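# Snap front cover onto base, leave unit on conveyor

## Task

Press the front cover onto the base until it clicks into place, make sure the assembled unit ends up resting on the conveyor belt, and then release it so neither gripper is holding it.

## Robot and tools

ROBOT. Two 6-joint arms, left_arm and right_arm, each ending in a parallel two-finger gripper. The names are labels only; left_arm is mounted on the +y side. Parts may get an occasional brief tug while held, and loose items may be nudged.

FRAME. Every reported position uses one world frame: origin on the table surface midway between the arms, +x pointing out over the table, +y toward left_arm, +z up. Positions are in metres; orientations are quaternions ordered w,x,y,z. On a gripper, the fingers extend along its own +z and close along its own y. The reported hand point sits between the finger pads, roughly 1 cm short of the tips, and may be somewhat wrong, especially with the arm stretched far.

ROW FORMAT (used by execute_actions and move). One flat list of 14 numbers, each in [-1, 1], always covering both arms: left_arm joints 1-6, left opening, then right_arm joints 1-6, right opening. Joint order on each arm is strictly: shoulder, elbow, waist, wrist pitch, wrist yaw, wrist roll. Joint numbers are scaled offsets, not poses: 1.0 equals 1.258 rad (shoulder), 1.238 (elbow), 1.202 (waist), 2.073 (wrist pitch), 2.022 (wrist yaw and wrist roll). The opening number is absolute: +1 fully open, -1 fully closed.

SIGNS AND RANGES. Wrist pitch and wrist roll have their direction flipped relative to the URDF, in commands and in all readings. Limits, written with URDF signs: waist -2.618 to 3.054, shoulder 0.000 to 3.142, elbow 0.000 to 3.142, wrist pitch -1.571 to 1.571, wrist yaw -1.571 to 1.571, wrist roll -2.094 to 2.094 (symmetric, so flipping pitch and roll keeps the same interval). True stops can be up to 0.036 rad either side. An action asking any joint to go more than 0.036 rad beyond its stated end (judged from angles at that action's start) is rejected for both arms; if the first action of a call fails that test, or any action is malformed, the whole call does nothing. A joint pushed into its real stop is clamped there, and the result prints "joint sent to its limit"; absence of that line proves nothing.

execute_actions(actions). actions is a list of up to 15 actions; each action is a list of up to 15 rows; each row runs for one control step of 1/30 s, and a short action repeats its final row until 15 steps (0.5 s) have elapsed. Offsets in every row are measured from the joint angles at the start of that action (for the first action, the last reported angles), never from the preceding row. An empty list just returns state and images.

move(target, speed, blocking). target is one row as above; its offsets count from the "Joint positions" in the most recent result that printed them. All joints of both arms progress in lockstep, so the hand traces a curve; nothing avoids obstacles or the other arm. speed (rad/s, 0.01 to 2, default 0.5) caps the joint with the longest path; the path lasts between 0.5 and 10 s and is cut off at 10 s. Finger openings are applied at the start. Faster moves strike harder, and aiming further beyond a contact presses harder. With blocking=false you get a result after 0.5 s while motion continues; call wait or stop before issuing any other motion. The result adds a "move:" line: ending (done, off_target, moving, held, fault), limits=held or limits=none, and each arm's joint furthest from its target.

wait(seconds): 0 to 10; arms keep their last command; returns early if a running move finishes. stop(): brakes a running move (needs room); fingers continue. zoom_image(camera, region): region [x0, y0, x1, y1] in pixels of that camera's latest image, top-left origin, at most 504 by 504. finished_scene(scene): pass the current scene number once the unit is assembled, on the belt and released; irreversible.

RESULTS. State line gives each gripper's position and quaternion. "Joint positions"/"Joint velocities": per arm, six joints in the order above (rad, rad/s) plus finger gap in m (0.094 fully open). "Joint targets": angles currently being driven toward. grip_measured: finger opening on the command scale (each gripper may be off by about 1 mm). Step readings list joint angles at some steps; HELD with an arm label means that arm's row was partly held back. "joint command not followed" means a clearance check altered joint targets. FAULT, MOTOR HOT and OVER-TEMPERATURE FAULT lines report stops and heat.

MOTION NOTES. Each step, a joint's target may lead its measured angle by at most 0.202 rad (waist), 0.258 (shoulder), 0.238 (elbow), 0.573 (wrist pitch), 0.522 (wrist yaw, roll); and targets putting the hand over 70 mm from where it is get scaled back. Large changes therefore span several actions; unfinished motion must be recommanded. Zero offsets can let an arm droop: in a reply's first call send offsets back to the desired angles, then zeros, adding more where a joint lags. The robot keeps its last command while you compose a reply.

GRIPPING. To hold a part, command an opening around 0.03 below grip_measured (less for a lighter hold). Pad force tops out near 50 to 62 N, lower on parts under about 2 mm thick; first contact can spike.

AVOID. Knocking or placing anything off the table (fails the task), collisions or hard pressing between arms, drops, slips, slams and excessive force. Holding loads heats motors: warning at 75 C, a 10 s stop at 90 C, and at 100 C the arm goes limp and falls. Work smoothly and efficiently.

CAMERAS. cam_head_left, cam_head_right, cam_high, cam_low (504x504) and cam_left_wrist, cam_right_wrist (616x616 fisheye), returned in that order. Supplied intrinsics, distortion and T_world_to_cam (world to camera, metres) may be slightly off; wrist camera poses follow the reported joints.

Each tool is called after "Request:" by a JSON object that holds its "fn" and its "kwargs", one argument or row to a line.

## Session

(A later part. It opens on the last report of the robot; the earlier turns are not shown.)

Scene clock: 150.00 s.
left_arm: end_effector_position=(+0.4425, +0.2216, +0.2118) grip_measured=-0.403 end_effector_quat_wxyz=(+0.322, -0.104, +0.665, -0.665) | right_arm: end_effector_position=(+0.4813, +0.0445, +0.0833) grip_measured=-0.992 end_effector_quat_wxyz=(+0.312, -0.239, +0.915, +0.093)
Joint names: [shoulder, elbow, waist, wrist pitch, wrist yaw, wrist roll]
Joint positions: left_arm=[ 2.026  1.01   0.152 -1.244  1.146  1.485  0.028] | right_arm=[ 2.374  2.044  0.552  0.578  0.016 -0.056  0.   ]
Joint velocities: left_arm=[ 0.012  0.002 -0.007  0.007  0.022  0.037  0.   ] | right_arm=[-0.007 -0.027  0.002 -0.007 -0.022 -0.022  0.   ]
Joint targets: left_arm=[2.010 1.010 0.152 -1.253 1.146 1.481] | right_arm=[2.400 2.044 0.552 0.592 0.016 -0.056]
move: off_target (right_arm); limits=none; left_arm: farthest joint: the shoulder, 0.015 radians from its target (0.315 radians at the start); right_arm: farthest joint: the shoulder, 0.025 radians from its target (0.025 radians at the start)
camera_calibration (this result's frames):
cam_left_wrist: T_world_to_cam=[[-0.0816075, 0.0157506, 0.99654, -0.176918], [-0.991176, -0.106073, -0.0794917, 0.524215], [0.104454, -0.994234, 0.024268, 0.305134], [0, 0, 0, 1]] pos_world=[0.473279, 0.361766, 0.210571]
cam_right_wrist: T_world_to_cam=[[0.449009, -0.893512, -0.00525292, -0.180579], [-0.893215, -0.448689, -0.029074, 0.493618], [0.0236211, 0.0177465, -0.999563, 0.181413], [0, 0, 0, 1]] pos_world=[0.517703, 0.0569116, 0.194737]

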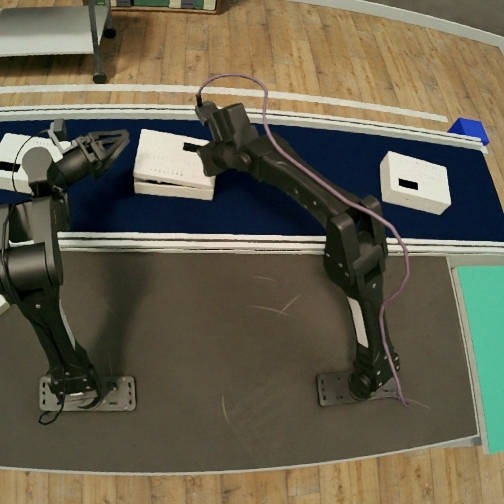

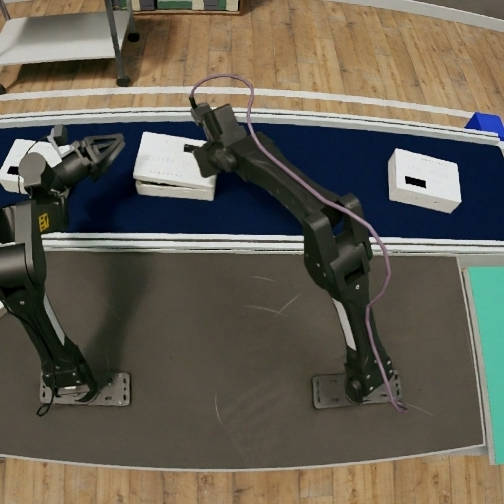

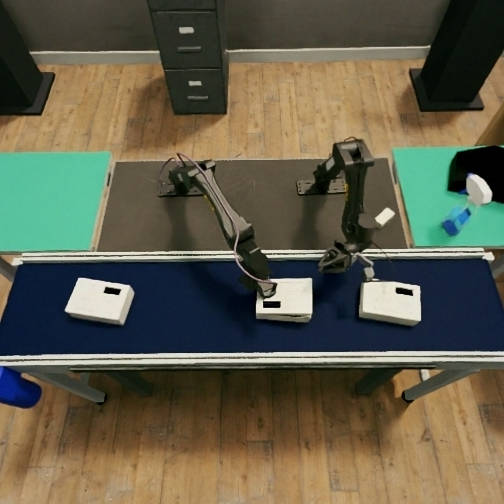

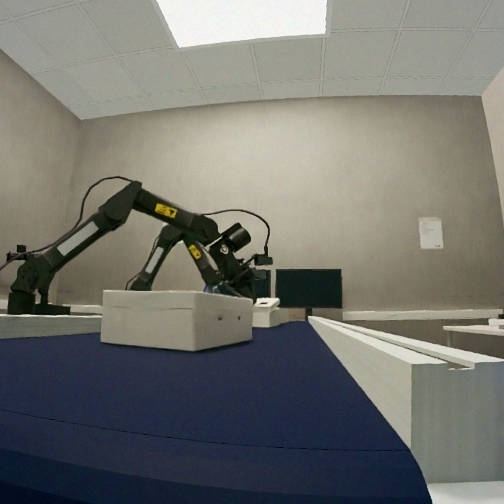

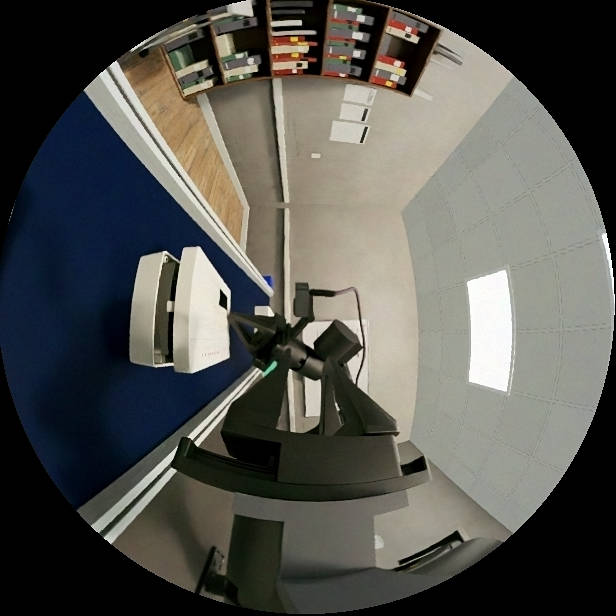

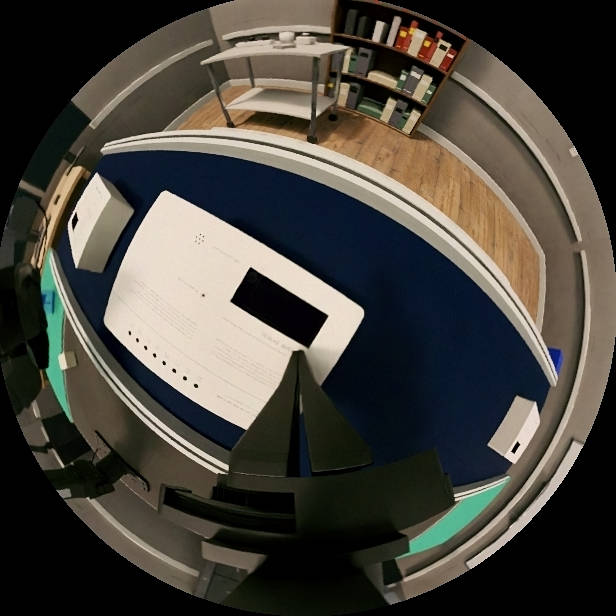

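Request:
{"fn": "move", "kwargs": {
  "target": [0.1,0.9,-0.2,0.95,-0.567,0,-1,0.02,0,0,0.005,0,0,-1],
  "speed": 1.2
}}

Request:
{"fn": "move", "kwargs": {
  "target": [0.11,0.16,-0.16,0.22,0,0,-1,0.02,0,0,0.005,0,0,-1]
}}

Request:
{"fn": "move", "kwargs": {
  "target": [0.15,0,0,0,0,0,-1,0.04,0,0,0.02,0,0,-1],
  "speed": 0.08
}}

Request:
{"fn": "zoom_image", "kwargs": {
  "camera": "cam_high",
  "region": [230, 240, 380, 340]
}}

Scene clock: 162.27 s.
left_arm: end_effector_position=(+0.5552, +0.2659, +0.2105) grip_measured=-0.983 end_effector_quat_wxyz=(+0.274, -0.607, +0.693, -0.275) | right_arm: end_effector_position=(+0.4815, +0.0446, +0.0834) grip_measured=-0.992 end_effector_quat_wxyz=(+0.312, -0.239, +0.915, +0.094)
Joint names: [shoulder, elbow, waist, wrist pitch, wrist yaw, wrist roll]
Joint positions: left_arm=[ 2.157  2.098 -0.082  0.714  0.018  1.489  0.001] | right_arm=[ 2.374  2.044  0.552  0.577  0.016 -0.056  0.   ]
Joint velocities: left_arm=[ 0.002  0.002  0.012  0.11  -0.022 -0.022  0.001] | right_arm=[-0.012  0.007  0.002 -0.051 -0.11   0.037  0.   ]
Joint targets: left_arm=[2.151 2.124 -0.088 0.725 -0.000 1.485] | right_arm=[2.400 2.044 0.552 0.589 0.016 -0.056]
move: off_target (left_arm, right_arm); limits=none; left_arm: farthest joint: the elbow, 0.026 radians from its target (1.114 radians at the start); right_arm: farthest joint: the shoulder, 0.025 radians from its target (0.025 radians at the start)
camera_calibration (this result's frames):
cam_left_wrist: T_world_to_cam=[[0.721535, 0.12354, 0.681268, -0.575247], [-0.286982, -0.842089, 0.456648, 0.332345], [0.630102, -0.524999, -0.572143, 0.0462914], [0, 0, 0, 1]] pos_world=[0.481269, 0.375233, 0.266617]
cam_right_wrist: T_world_to_cam=[[0.449014, -0.893509, -0.00537505, -0.180547], [-0.893187, -0.44867, -0.0302114, 0.493926], [0.0245825, 0.0183663, -0.999529, 0.181088], [0, 0, 0, 1]] pos_world=[0.517785, 0.0569641, 0.194955]

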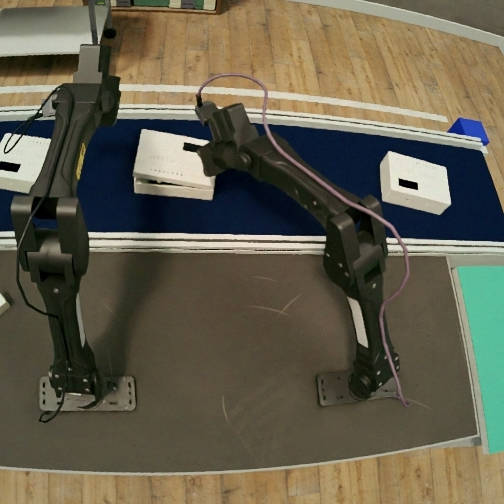

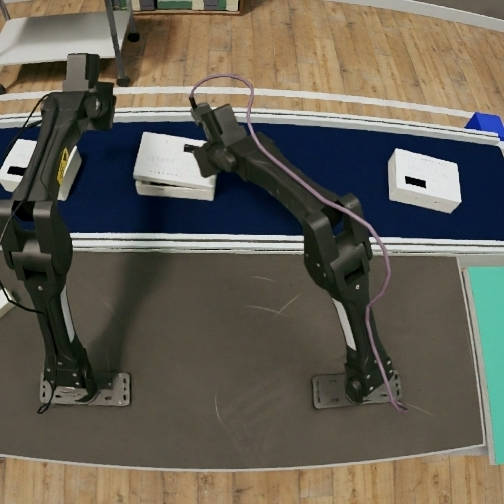

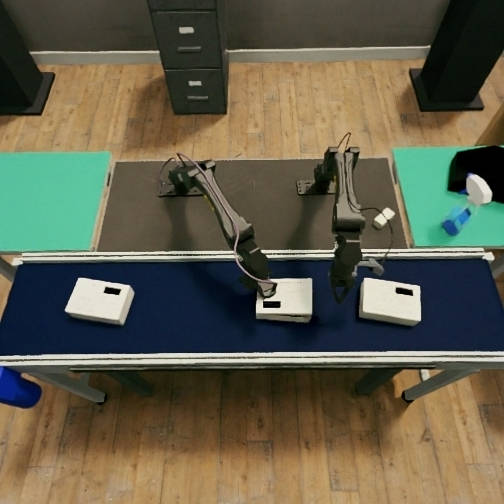

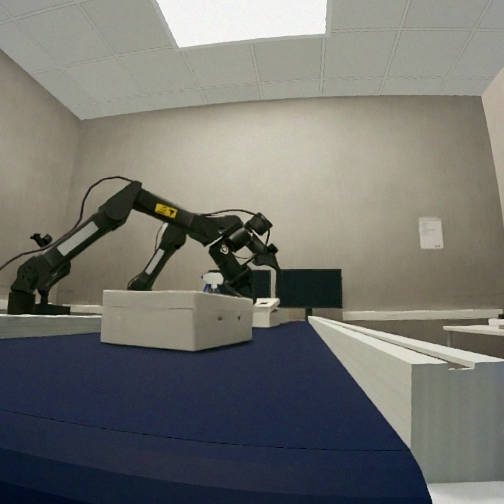

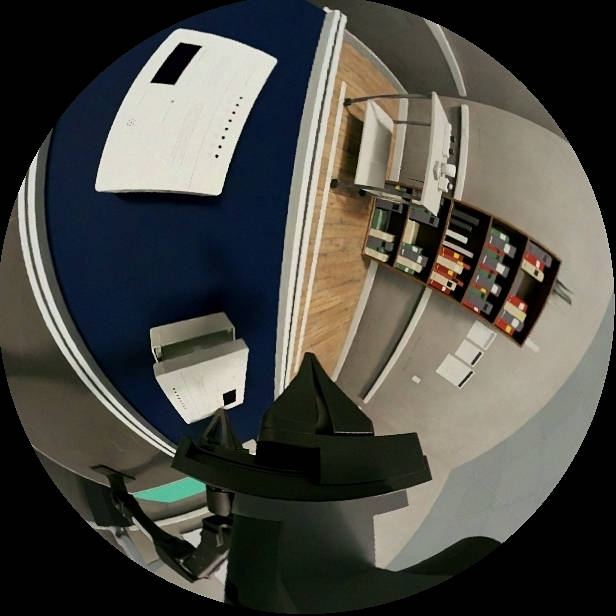

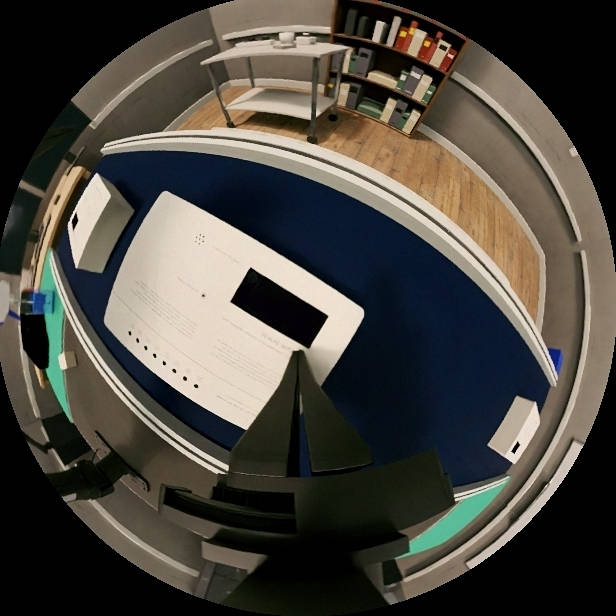

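Scene clock: 163.93 s.
left_arm: end_effector_position=(+0.4843, +0.1664, +0.1359) grip_measured=-0.983 end_effector_quat_wxyz=(+0.116, -0.575, +0.796, -0.150) | right_arm: end_effector_position=(+0.4815, +0.0447, +0.0835) grip_measured=-0.992 end_effector_quat_wxyz=(+0.312, -0.239, +0.915, +0.094)
Joint names: [shoulder, elbow, waist, wrist pitch, wrist yaw, wrist roll]
Joint positions: left_arm=[ 2.302  2.268 -0.274  1.155  0.019  1.489  0.001] | right_arm=[ 2.374  2.044  0.552  0.577  0.016 -0.056  0.   ]
Joint velocities: left_arm=[-0.007 -0.002  0.007  0.007  0.022  0.007  0.   ] | right_arm=[-0.007 -0.017 -0.022 -0.022 -0.081 -0.022 -0.001]
Joint targets: left_arm=[2.296 2.296 -0.274 1.170 0.018 1.489] | right_arm=[2.400 2.044 0.552 0.587 0.016 -0.056]
move: off_target (left_arm, right_arm); limits=none; left_arm: farthest joint: the elbow, 0.028 radians from its target (0.198 radians at the start); right_arm: farthest joint: the shoulder, 0.025 radians from its target (0.025 radians at the start)
camera_calibration (this result's frames):
cam_left_wrist: T_world_to_cam=[[0.940569, -0.0657645, 0.333175, -0.488268], [-0.241659, -0.818903, 0.520575, 0.227762], [0.238603, -0.570151, -0.786127, 0.222322], [0, 0, 0, 1]] pos_world=[0.461243, 0.281162, 0.218885]
cam_right_wrist: T_world_to_cam=[[0.449016, -0.893507, -0.00541576, -0.180536], [-0.893177, -0.448664, -0.0305905, 0.494029], [0.024903, 0.0185728, -0.999517, 0.18098], [0, 0, 0, 1]] pos_world=[0.517812, 0.0569815, 0.195027]

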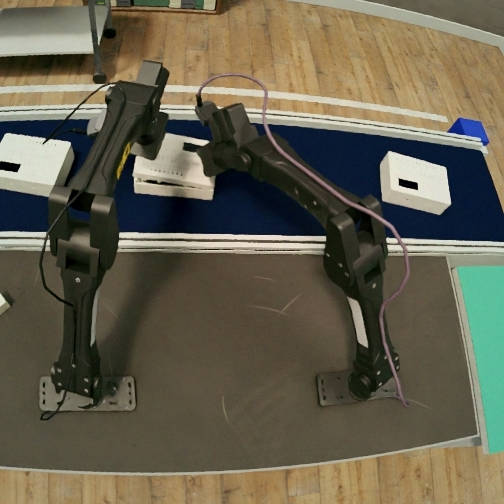

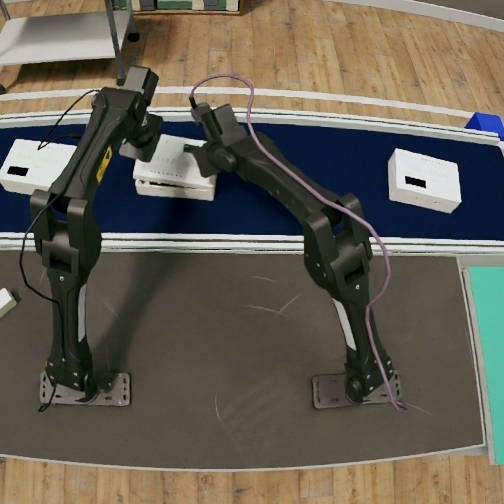

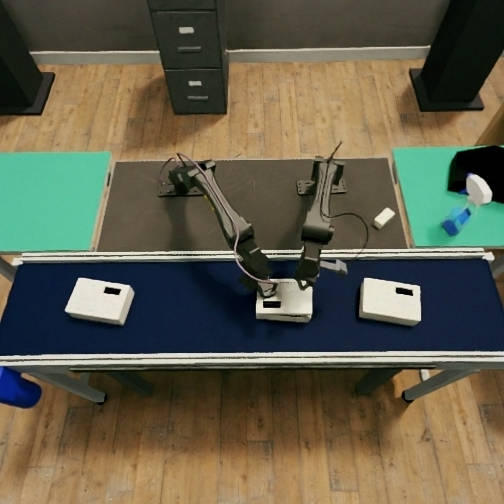

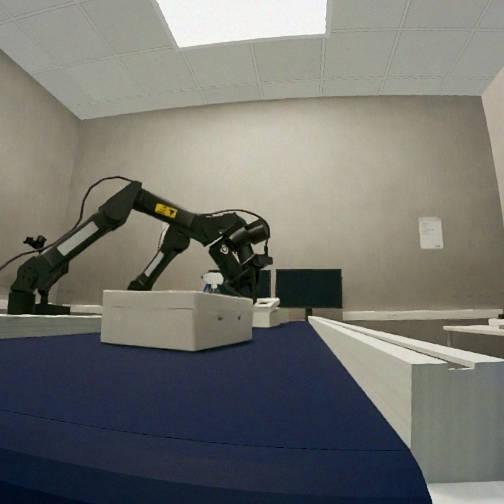

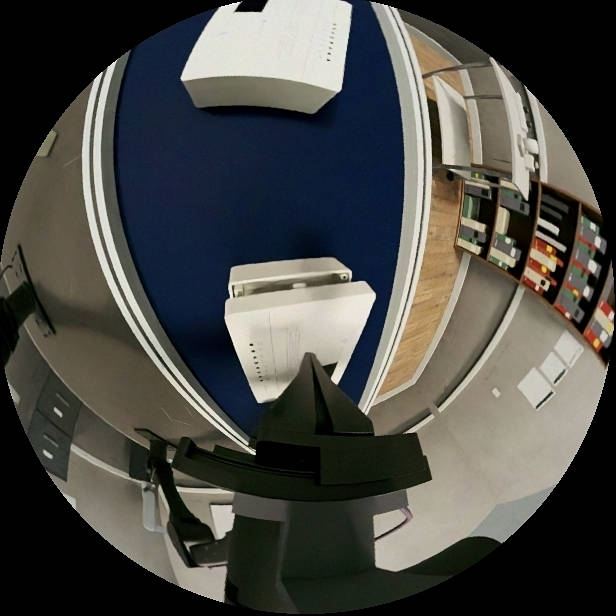

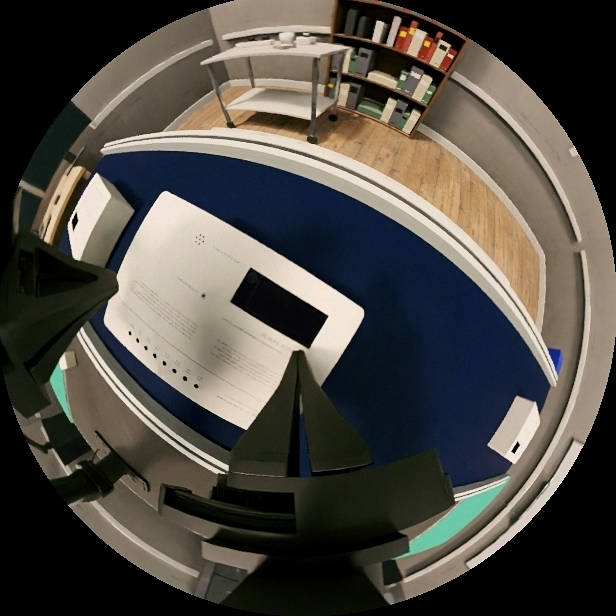

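Scene clock: 166.53 s.
left_arm: end_effector_position=(+0.4887, +0.1653, +0.0938) grip_measured=-0.983 end_effector_quat_wxyz=(+0.093, -0.579, +0.801, -0.124) | right_arm: end_effector_position=(+0.4854, +0.0473, +0.0872) grip_measured=-0.992 end_effector_quat_wxyz=(+0.323, -0.238, +0.911, +0.098)
Joint names: [shoulder, elbow, waist, wrist pitch, wrist yaw, wrist roll]
Joint positions: left_arm=[ 2.398  2.289 -0.274  1.152  0.019  1.489  0.001] | right_arm=[ 2.374  2.044  0.552  0.553  0.015 -0.056  0.   ]
Joint velocities: left_arm=[ 0.017  0.012 -0.007  0.066  0.022  0.007 -0.001] | right_arm=[-0.002 -0.012 -0.017  0.037  0.125 -0.022  0.   ]
Joint targets: left_arm=[2.491 2.268 -0.274 1.155 0.019 1.489] | right_arm=[2.425 2.044 0.552 0.618 0.016 -0.056]
move: off_target (left_arm, right_arm); limits=none; left_arm: farthest joint: the shoulder, 0.093 radians from its target (0.188 radians at the start); right_arm: farthest joint: the wrist pitch, 0.066 radians from its target (0.042 radians at the start)
camera_calibration (this result's frames):
cam_left_wrist: T_world_to_cam=[[0.961268, -0.0707, 0.266392, -0.481462], [-0.205649, -0.827489, 0.522465, 0.233539], [0.183498, -0.557013, -0.809979, 0.214558], [0, 0, 0, 1]] pos_world=[0.471471, 0.278723, 0.180029]
cam_right_wrist: T_world_to_cam=[[0.449581, -0.893198, -0.00856466, -0.179897], [-0.892118, -0.448516, -0.0544006, 0.500321], [0.0447492, 0.0320982, -0.998482, 0.174203], [0, 0, 0, 1]] pos_world=[0.519428, 0.0581262, 0.199615]

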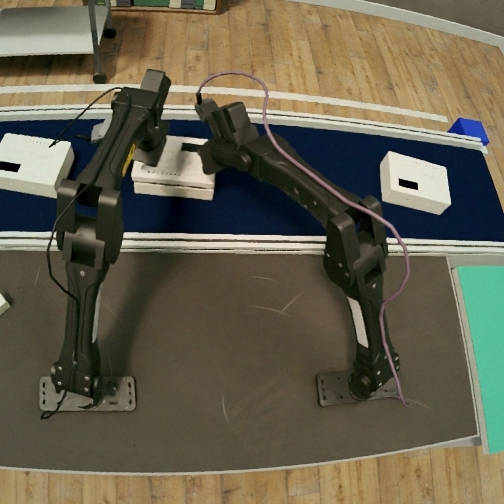

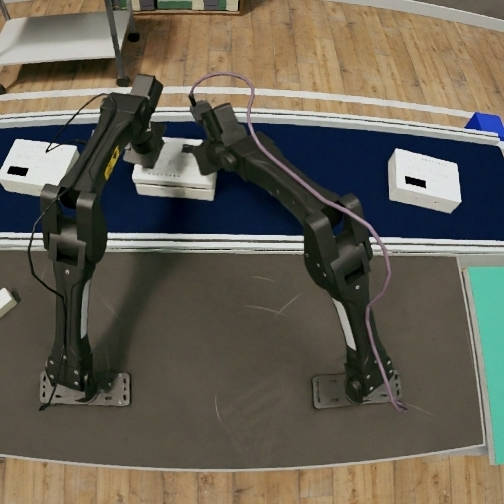

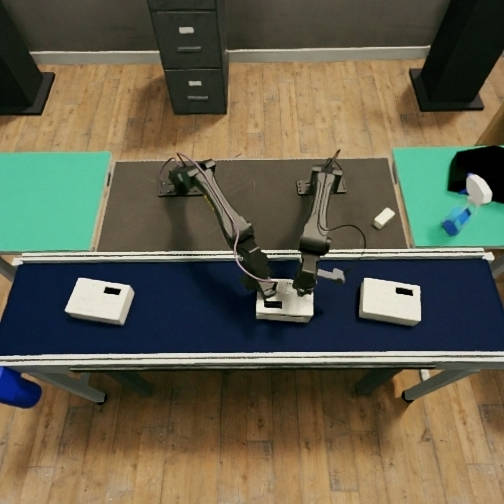

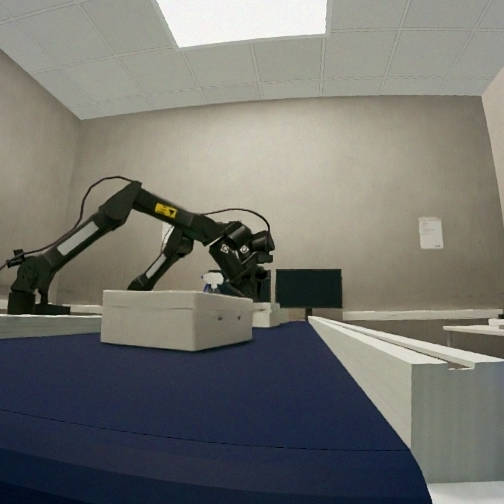

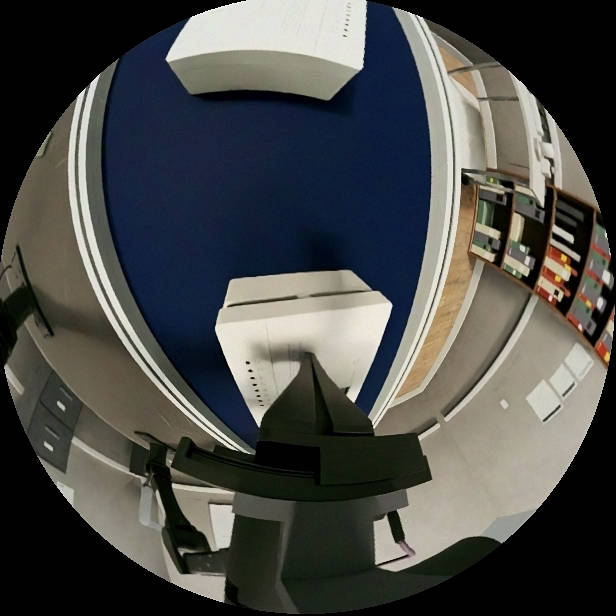

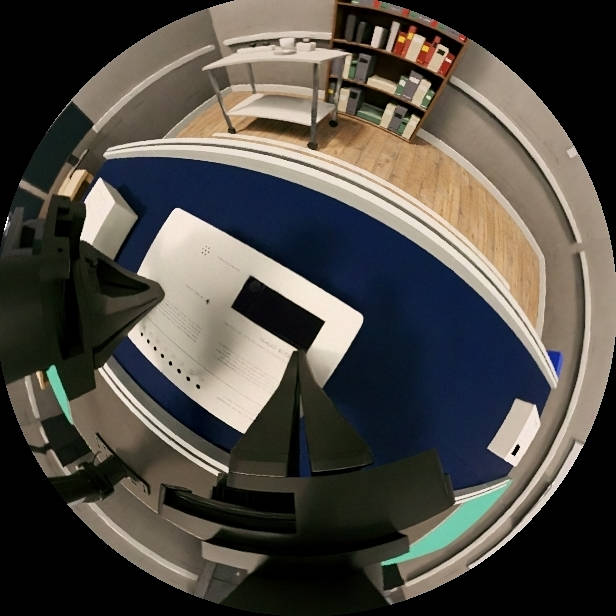

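Region (230, 240, 380, 340) of cam_high's 504x504 image, scaled by 3.360, with more detail than that image has.

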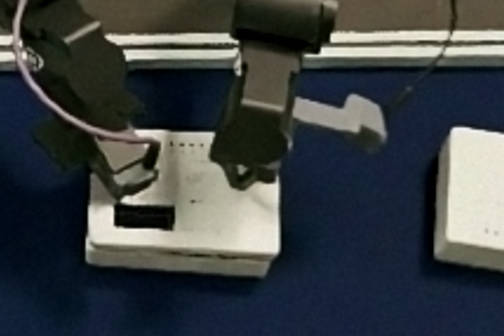

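Request:
{"fn": "move", "kwargs": {
  "target": [0.14,-0.05,-0.02,0.02,0,0,-1,0.1,-0.04,-0.015,0.07,0,0,-1],
  "speed": 0.15
}}

Request:
{"fn": "zoom_image", "kwargs": {
  "camera": "cam_head_left",
  "region": [120, 150, 230, 210]
}}

Request:
{"fn": "zoom_image", "kwargs": {
  "camera": "cam_low",
  "region": [230, 280, 300, 335]
}}

Scene clock: 173.13 s.
left_arm: end_effector_position=(+0.4884, +0.1649, +0.0930) grip_measured=-0.983 end_effector_quat_wxyz=(+0.092, -0.579, +0.801, -0.123) | right_arm: end_effector_position=(+0.4858, +0.0473, +0.0851) grip_measured=-0.992 end_effector_quat_wxyz=(+0.322, -0.238, +0.911, +0.097)
Joint names: [shoulder, elbow, waist, wrist pitch, wrist yaw, wrist roll]
Joint positions: left_arm=[ 2.4    2.29  -0.274  1.153  0.02   1.489  0.001] | right_arm=[ 2.379  2.044  0.552  0.55   0.015 -0.056  0.   ]
Joint velocities: left_arm=[ 0.002 -0.007  0.002  0.007  0.007  0.037 -0.001] | right_arm=[ 0.007  0.017  0.007  0.051 -0.022 -0.066  0.   ]
Joint targets: left_arm=[2.516 2.249 -0.290 1.180 0.020 1.489] | right_arm=[2.463 2.010 0.539 0.652 0.015 -0.056]
move: off_target (left_arm, right_arm); limits=none; left_arm: farthest joint: the shoulder, 0.174 radians from its target (0.176 radians at the start); right_arm: farthest joint: the wrist pitch, 0.148 radians from its target (0.145 radians at the start)
camera_calibration (this result's frames):
cam_left_wrist: T_world_to_cam=[[0.961819, -0.0715925, 0.264157, -0.480923], [-0.205169, -0.827402, 0.522792, 0.233282], [0.181136, -0.557029, -0.810499, 0.214903], [0, 0, 0, 1]] pos_world=[0.471496, 0.278295, 0.17926]
cam_right_wrist: T_world_to_cam=[[0.449229, -0.893377, -0.0084028, -0.179945], [-0.892358, -0.44822, -0.0528856, 0.500579], [0.0434805, 0.0312561, -0.998565, 0.172756], [0, 0, 0, 1]] pos_world=[0.52002, 0.0582112, 0.197469]

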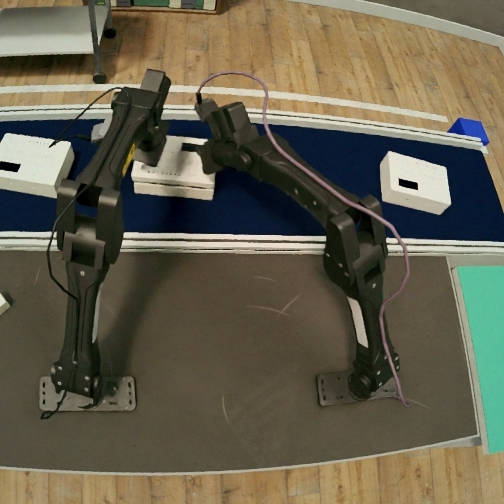

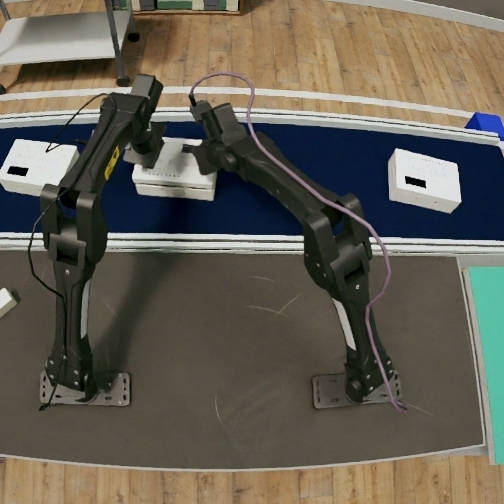

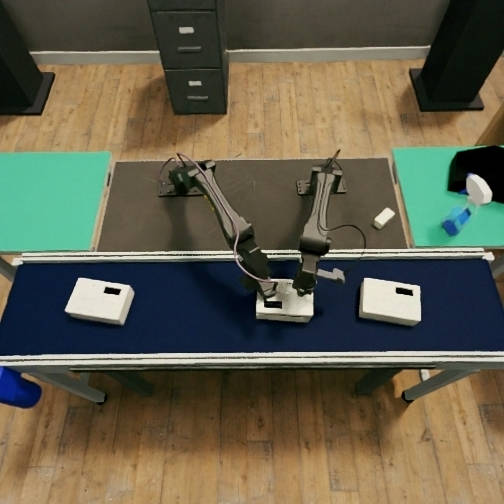

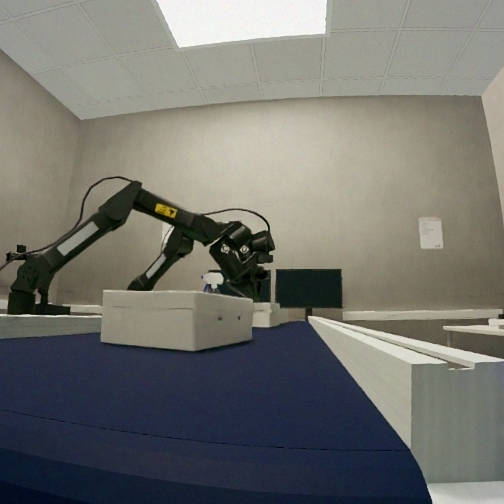

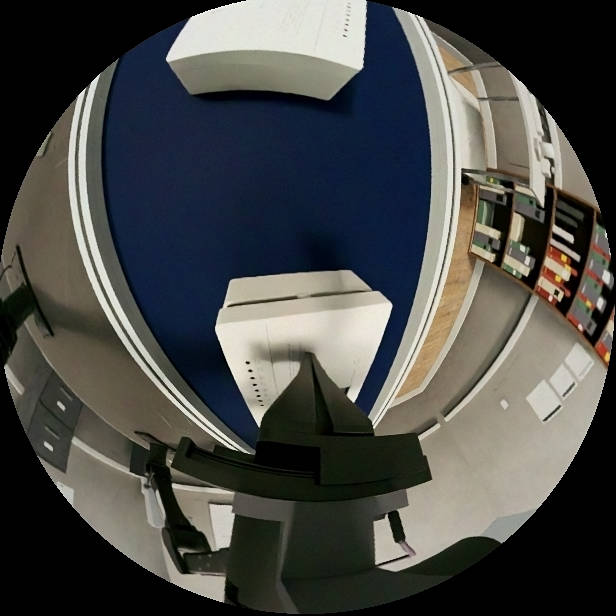

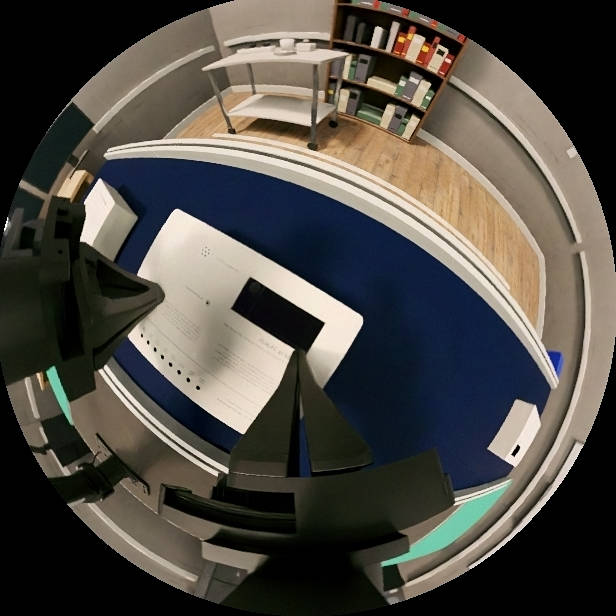

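Region (120, 150, 230, 210) of cam_head_left's 504x504 image, scaled by 4.582, with more detail than that image has; it fills the top 275 rows of this view, and the rest is white.

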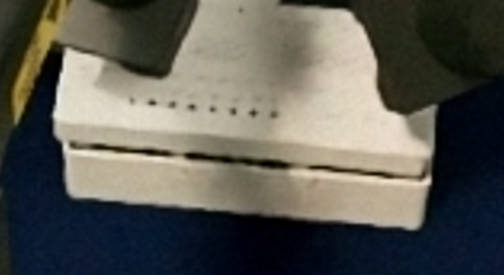

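Region (230, 280, 300, 335) of cam_low's 504x504 image, scaled by 7.200, with more detail than that image has; it fills the top 396 rows of this view, and the rest is white.

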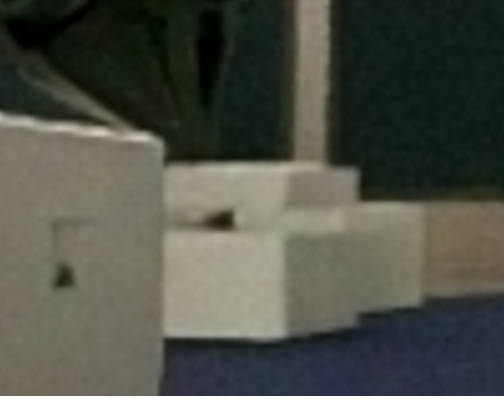

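Offset ~3 mm in +y; drag toward −y under lighter load.

Request:
{"fn": "move", "kwargs": {
  "target": [0.05,-0.02,-0.035,0,0.03,0,-1,0.02,0,-0.025,0.04,0,0,-1],
  "speed": 0.05
}}

Request:
{"fn": "move", "kwargs": {
  "target": [0.14,-0.04,-0.02,0.01,0,0,-1,0.1,-0.03,-0.015,0.06,0,0,-1],
  "speed": 0.15
}}

Request:
{"fn": "zoom_image", "kwargs": {
  "camera": "cam_head_left",
  "region": [120, 150, 230, 210]
}}

Request:
{"fn": "zoom_image", "kwargs": {
  "camera": "cam_low",
  "region": [230, 280, 300, 335]
}}

Scene clock: 180.93 s.
left_arm: end_effector_position=(+0.4932, +0.1492, +0.0950) grip_measured=-0.983 end_effector_quat_wxyz=(+0.095, -0.568, +0.805, -0.142) | right_arm: end_effector_position=(+0.4895, +0.0411, +0.0870) grip_measured=-0.992 end_effector_quat_wxyz=(+0.323, -0.233, +0.912, +0.099)
Joint names: [shoulder, elbow, waist, wrist pitch, wrist yaw, wrist roll]
Joint positions: left_arm=[ 2.403  2.292 -0.294  1.118  0.038  1.489  0.001] | right_arm=[ 2.375  2.045  0.538  0.552  0.008 -0.056  0.   ]
Joint velocities: left_arm=[-0.022  0.002  0.007 -0.051  0.007  0.066 -0.001] | right_arm=[-0.017 -0.007 -0.002 -0.022 -0.022 -0.081 -0.   ]
Joint targets: left_arm=[2.463 2.266 -0.317 1.153 0.081 1.489] | right_arm=[2.404 2.044 0.522 0.633 0.015 -0.056]
move: off_target (left_arm, right_arm); limits=none; left_arm: farthest joint: the shoulder, 0.060 radians from its target (0.063 radians at the start); right_arm: farthest joint: the wrist pitch, 0.081 radians from its target (0.083 radians at the start)
camera_calibration (this result's frames):
cam_left_wrist: T_world_to_cam=[[0.95163, -0.0891488, 0.29403, -0.482412], [-0.241603, -0.808333, 0.536866, 0.234027], [0.189813, -0.581936, -0.790772, 0.204472], [0, 0, 0, 1]] pos_world=[0.476808, 0.265155, 0.177894]
cam_right_wrist: T_world_to_cam=[[0.441036, -0.897378, -0.0141719, -0.182445], [-0.896487, -0.439742, -0.0541959, 0.503009], [0.0424022, 0.0366072, -0.99843, 0.174982], [0, 0, 0, 1]] pos_world=[0.523986, 0.0510664, 0.199383]

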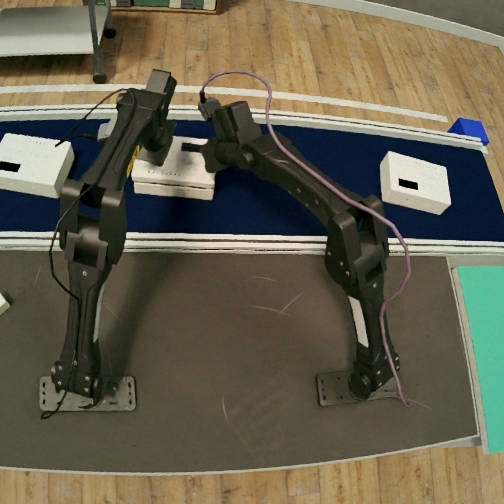

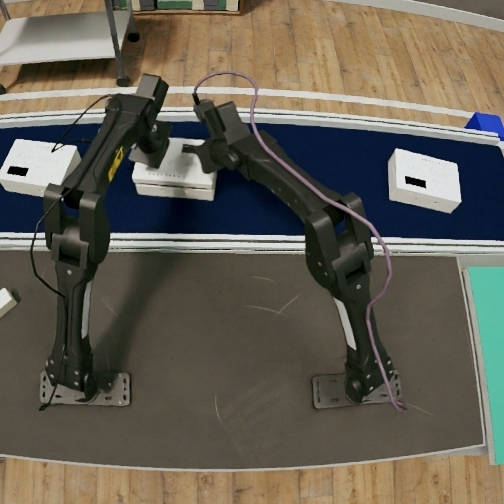

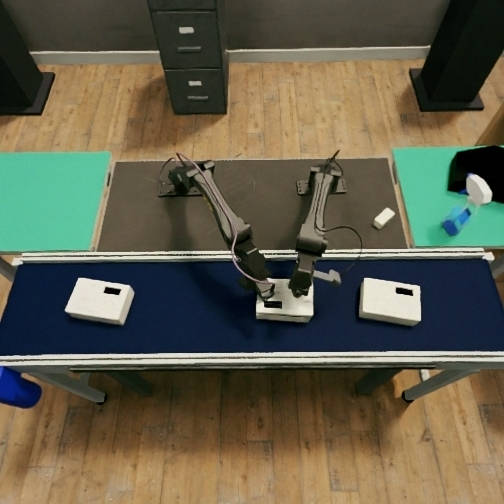

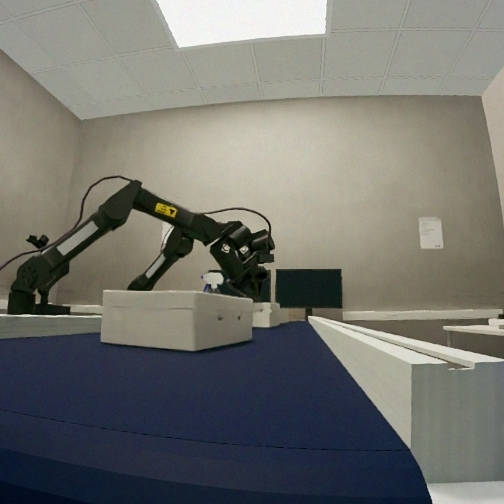

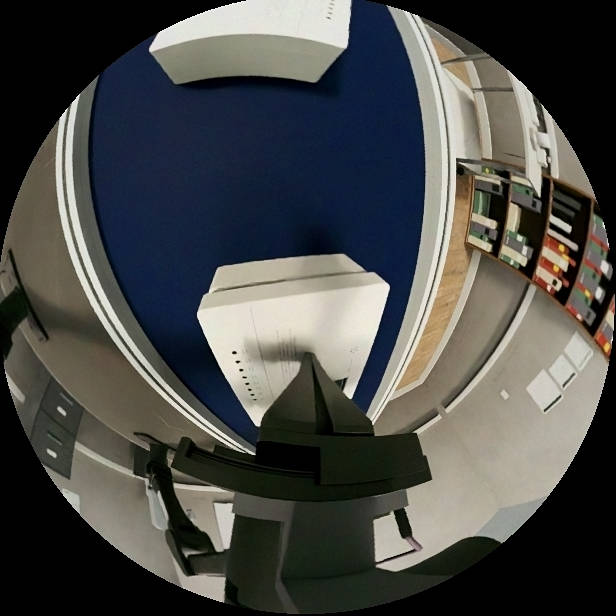

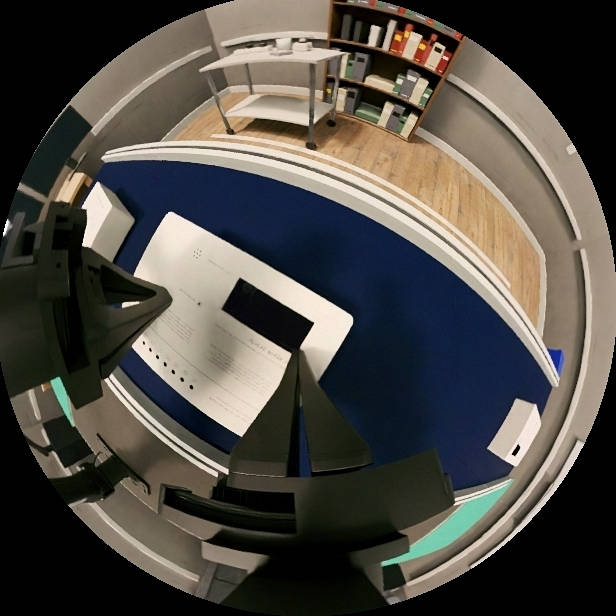

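Scene clock: 182.90 s.
left_arm: end_effector_position=(+0.5007, +0.1450, +0.0929) grip_measured=-0.983 end_effector_quat_wxyz=(+0.104, -0.564, +0.805, -0.153) | right_arm: end_effector_position=(+0.4913, +0.0420, +0.0847) grip_measured=-0.992 end_effector_quat_wxyz=(+0.325, -0.232, +0.911, +0.099)
Joint names: [shoulder, elbow, waist, wrist pitch, wrist yaw, wrist roll]
Joint positions: left_arm=[ 2.413  2.292 -0.299  1.081  0.037  1.489  0.001] | right_arm=[ 2.382  2.045  0.538  0.54   0.008 -0.056  0.   ]
Joint velocities: left_arm=[-0.022  0.007 -0.002 -0.022 -0.051 -0.066  0.   ] | right_arm=[ 0.002  0.007 -0.012  0.007  0.037 -0.007 -0.   ]
Joint targets: left_arm=[2.527 2.257 -0.312 1.120 0.038 1.489] | right_arm=[2.471 2.017 0.524 0.641 0.008 -0.056]
move: off_target (left_arm, right_arm); limits=none; left_arm: farthest joint: the shoulder, 0.167 radians from its target (0.177 radians at the start); right_arm: farthest joint: the wrist pitch, 0.136 radians from its target (0.124 radians at the start)
camera_calibration (this result's frames):
cam_left_wrist: T_world_to_cam=[[0.943182, -0.0909743, 0.31958, -0.487214], [-0.258913, -0.804033, 0.535252, 0.24174], [0.208259, -0.587584, -0.781904, 0.189686], [0, 0, 0, 1]] pos_world=[0.482617, 0.261499, 0.174628]
cam_right_wrist: T_world_to_cam=[[0.440749, -0.897511, -0.0146364, -0.182328], [-0.896436, -0.439263, -0.0587423, 0.505203], [0.0462926, 0.0390112, -0.998166, 0.170534], [0, 0, 0, 1]] pos_world=[0.525348, 0.0516228, 0.197229]

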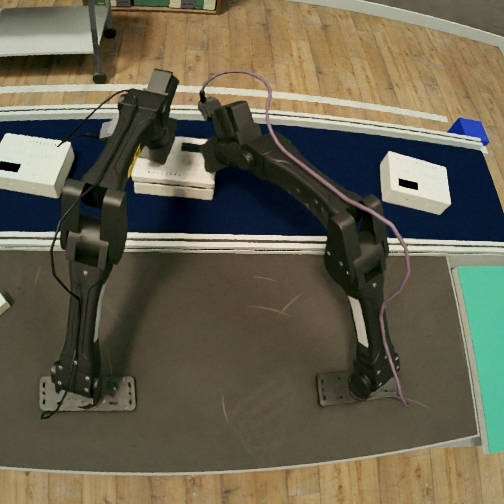

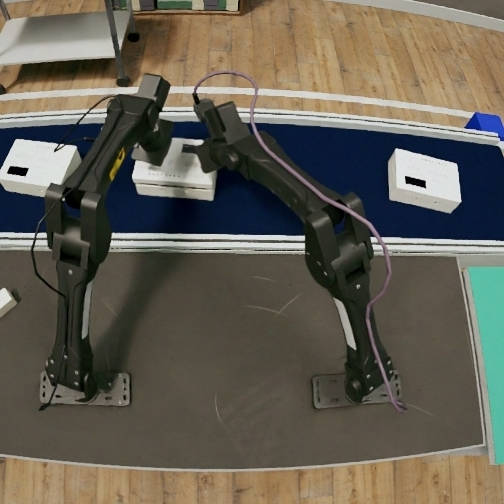

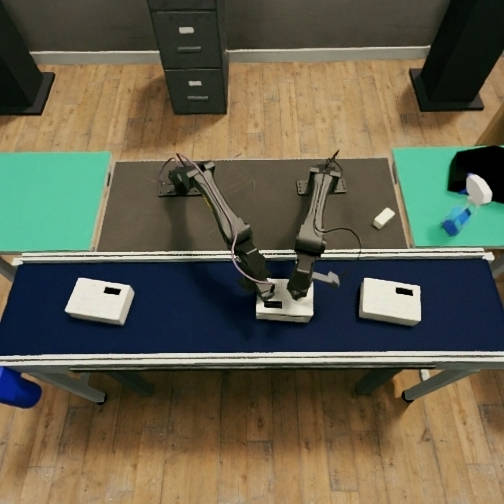

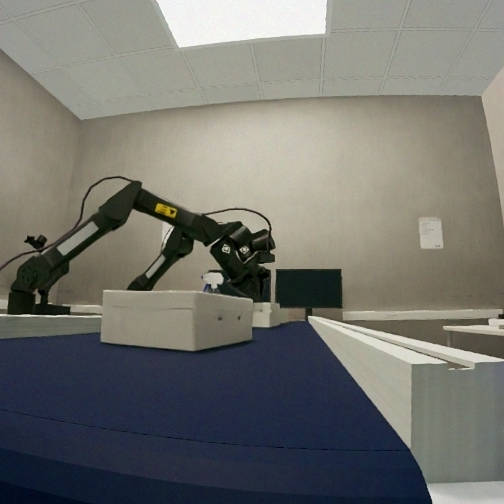

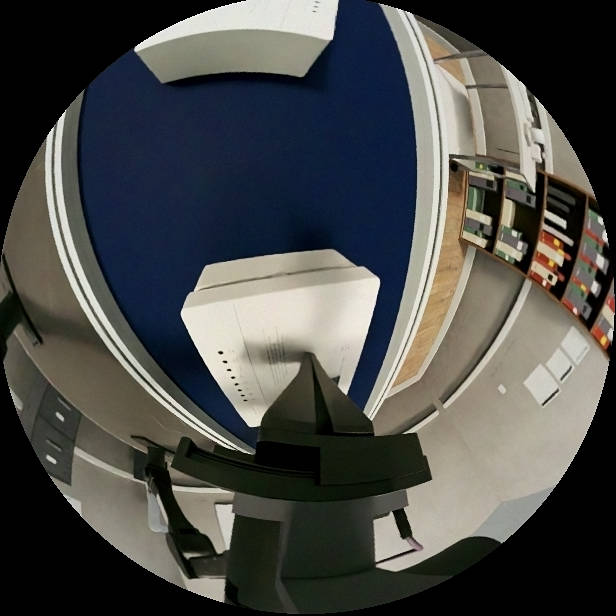

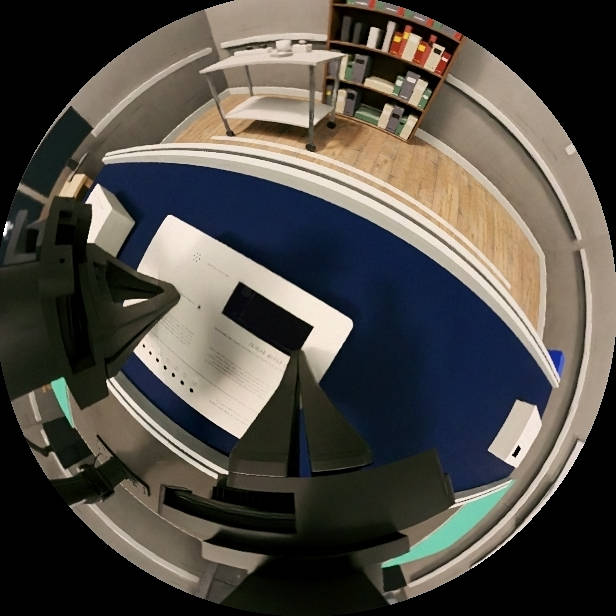

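Region (120, 150, 230, 210) of cam_head_left's 504x504 image, scaled by 4.582, with more detail than that image has; it fills the top 275 rows of this view, and the rest is white.

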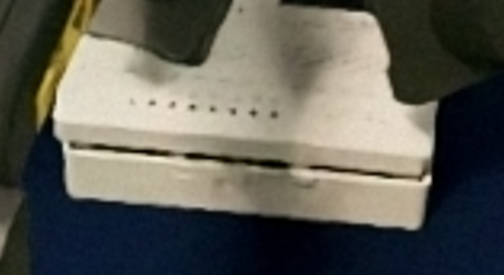

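Region (230, 280, 300, 335) of cam_low's 504x504 image, scaled by 7.200, with more detail than that image has; it fills the top 396 rows of this view, and the rest is white.

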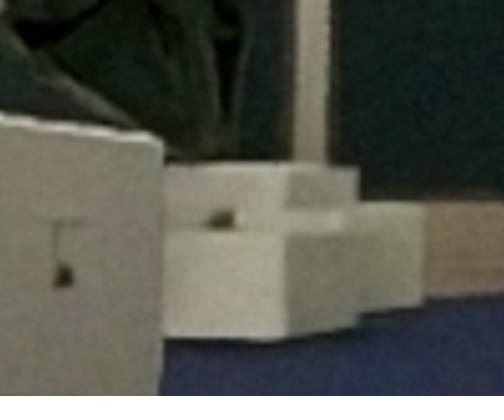

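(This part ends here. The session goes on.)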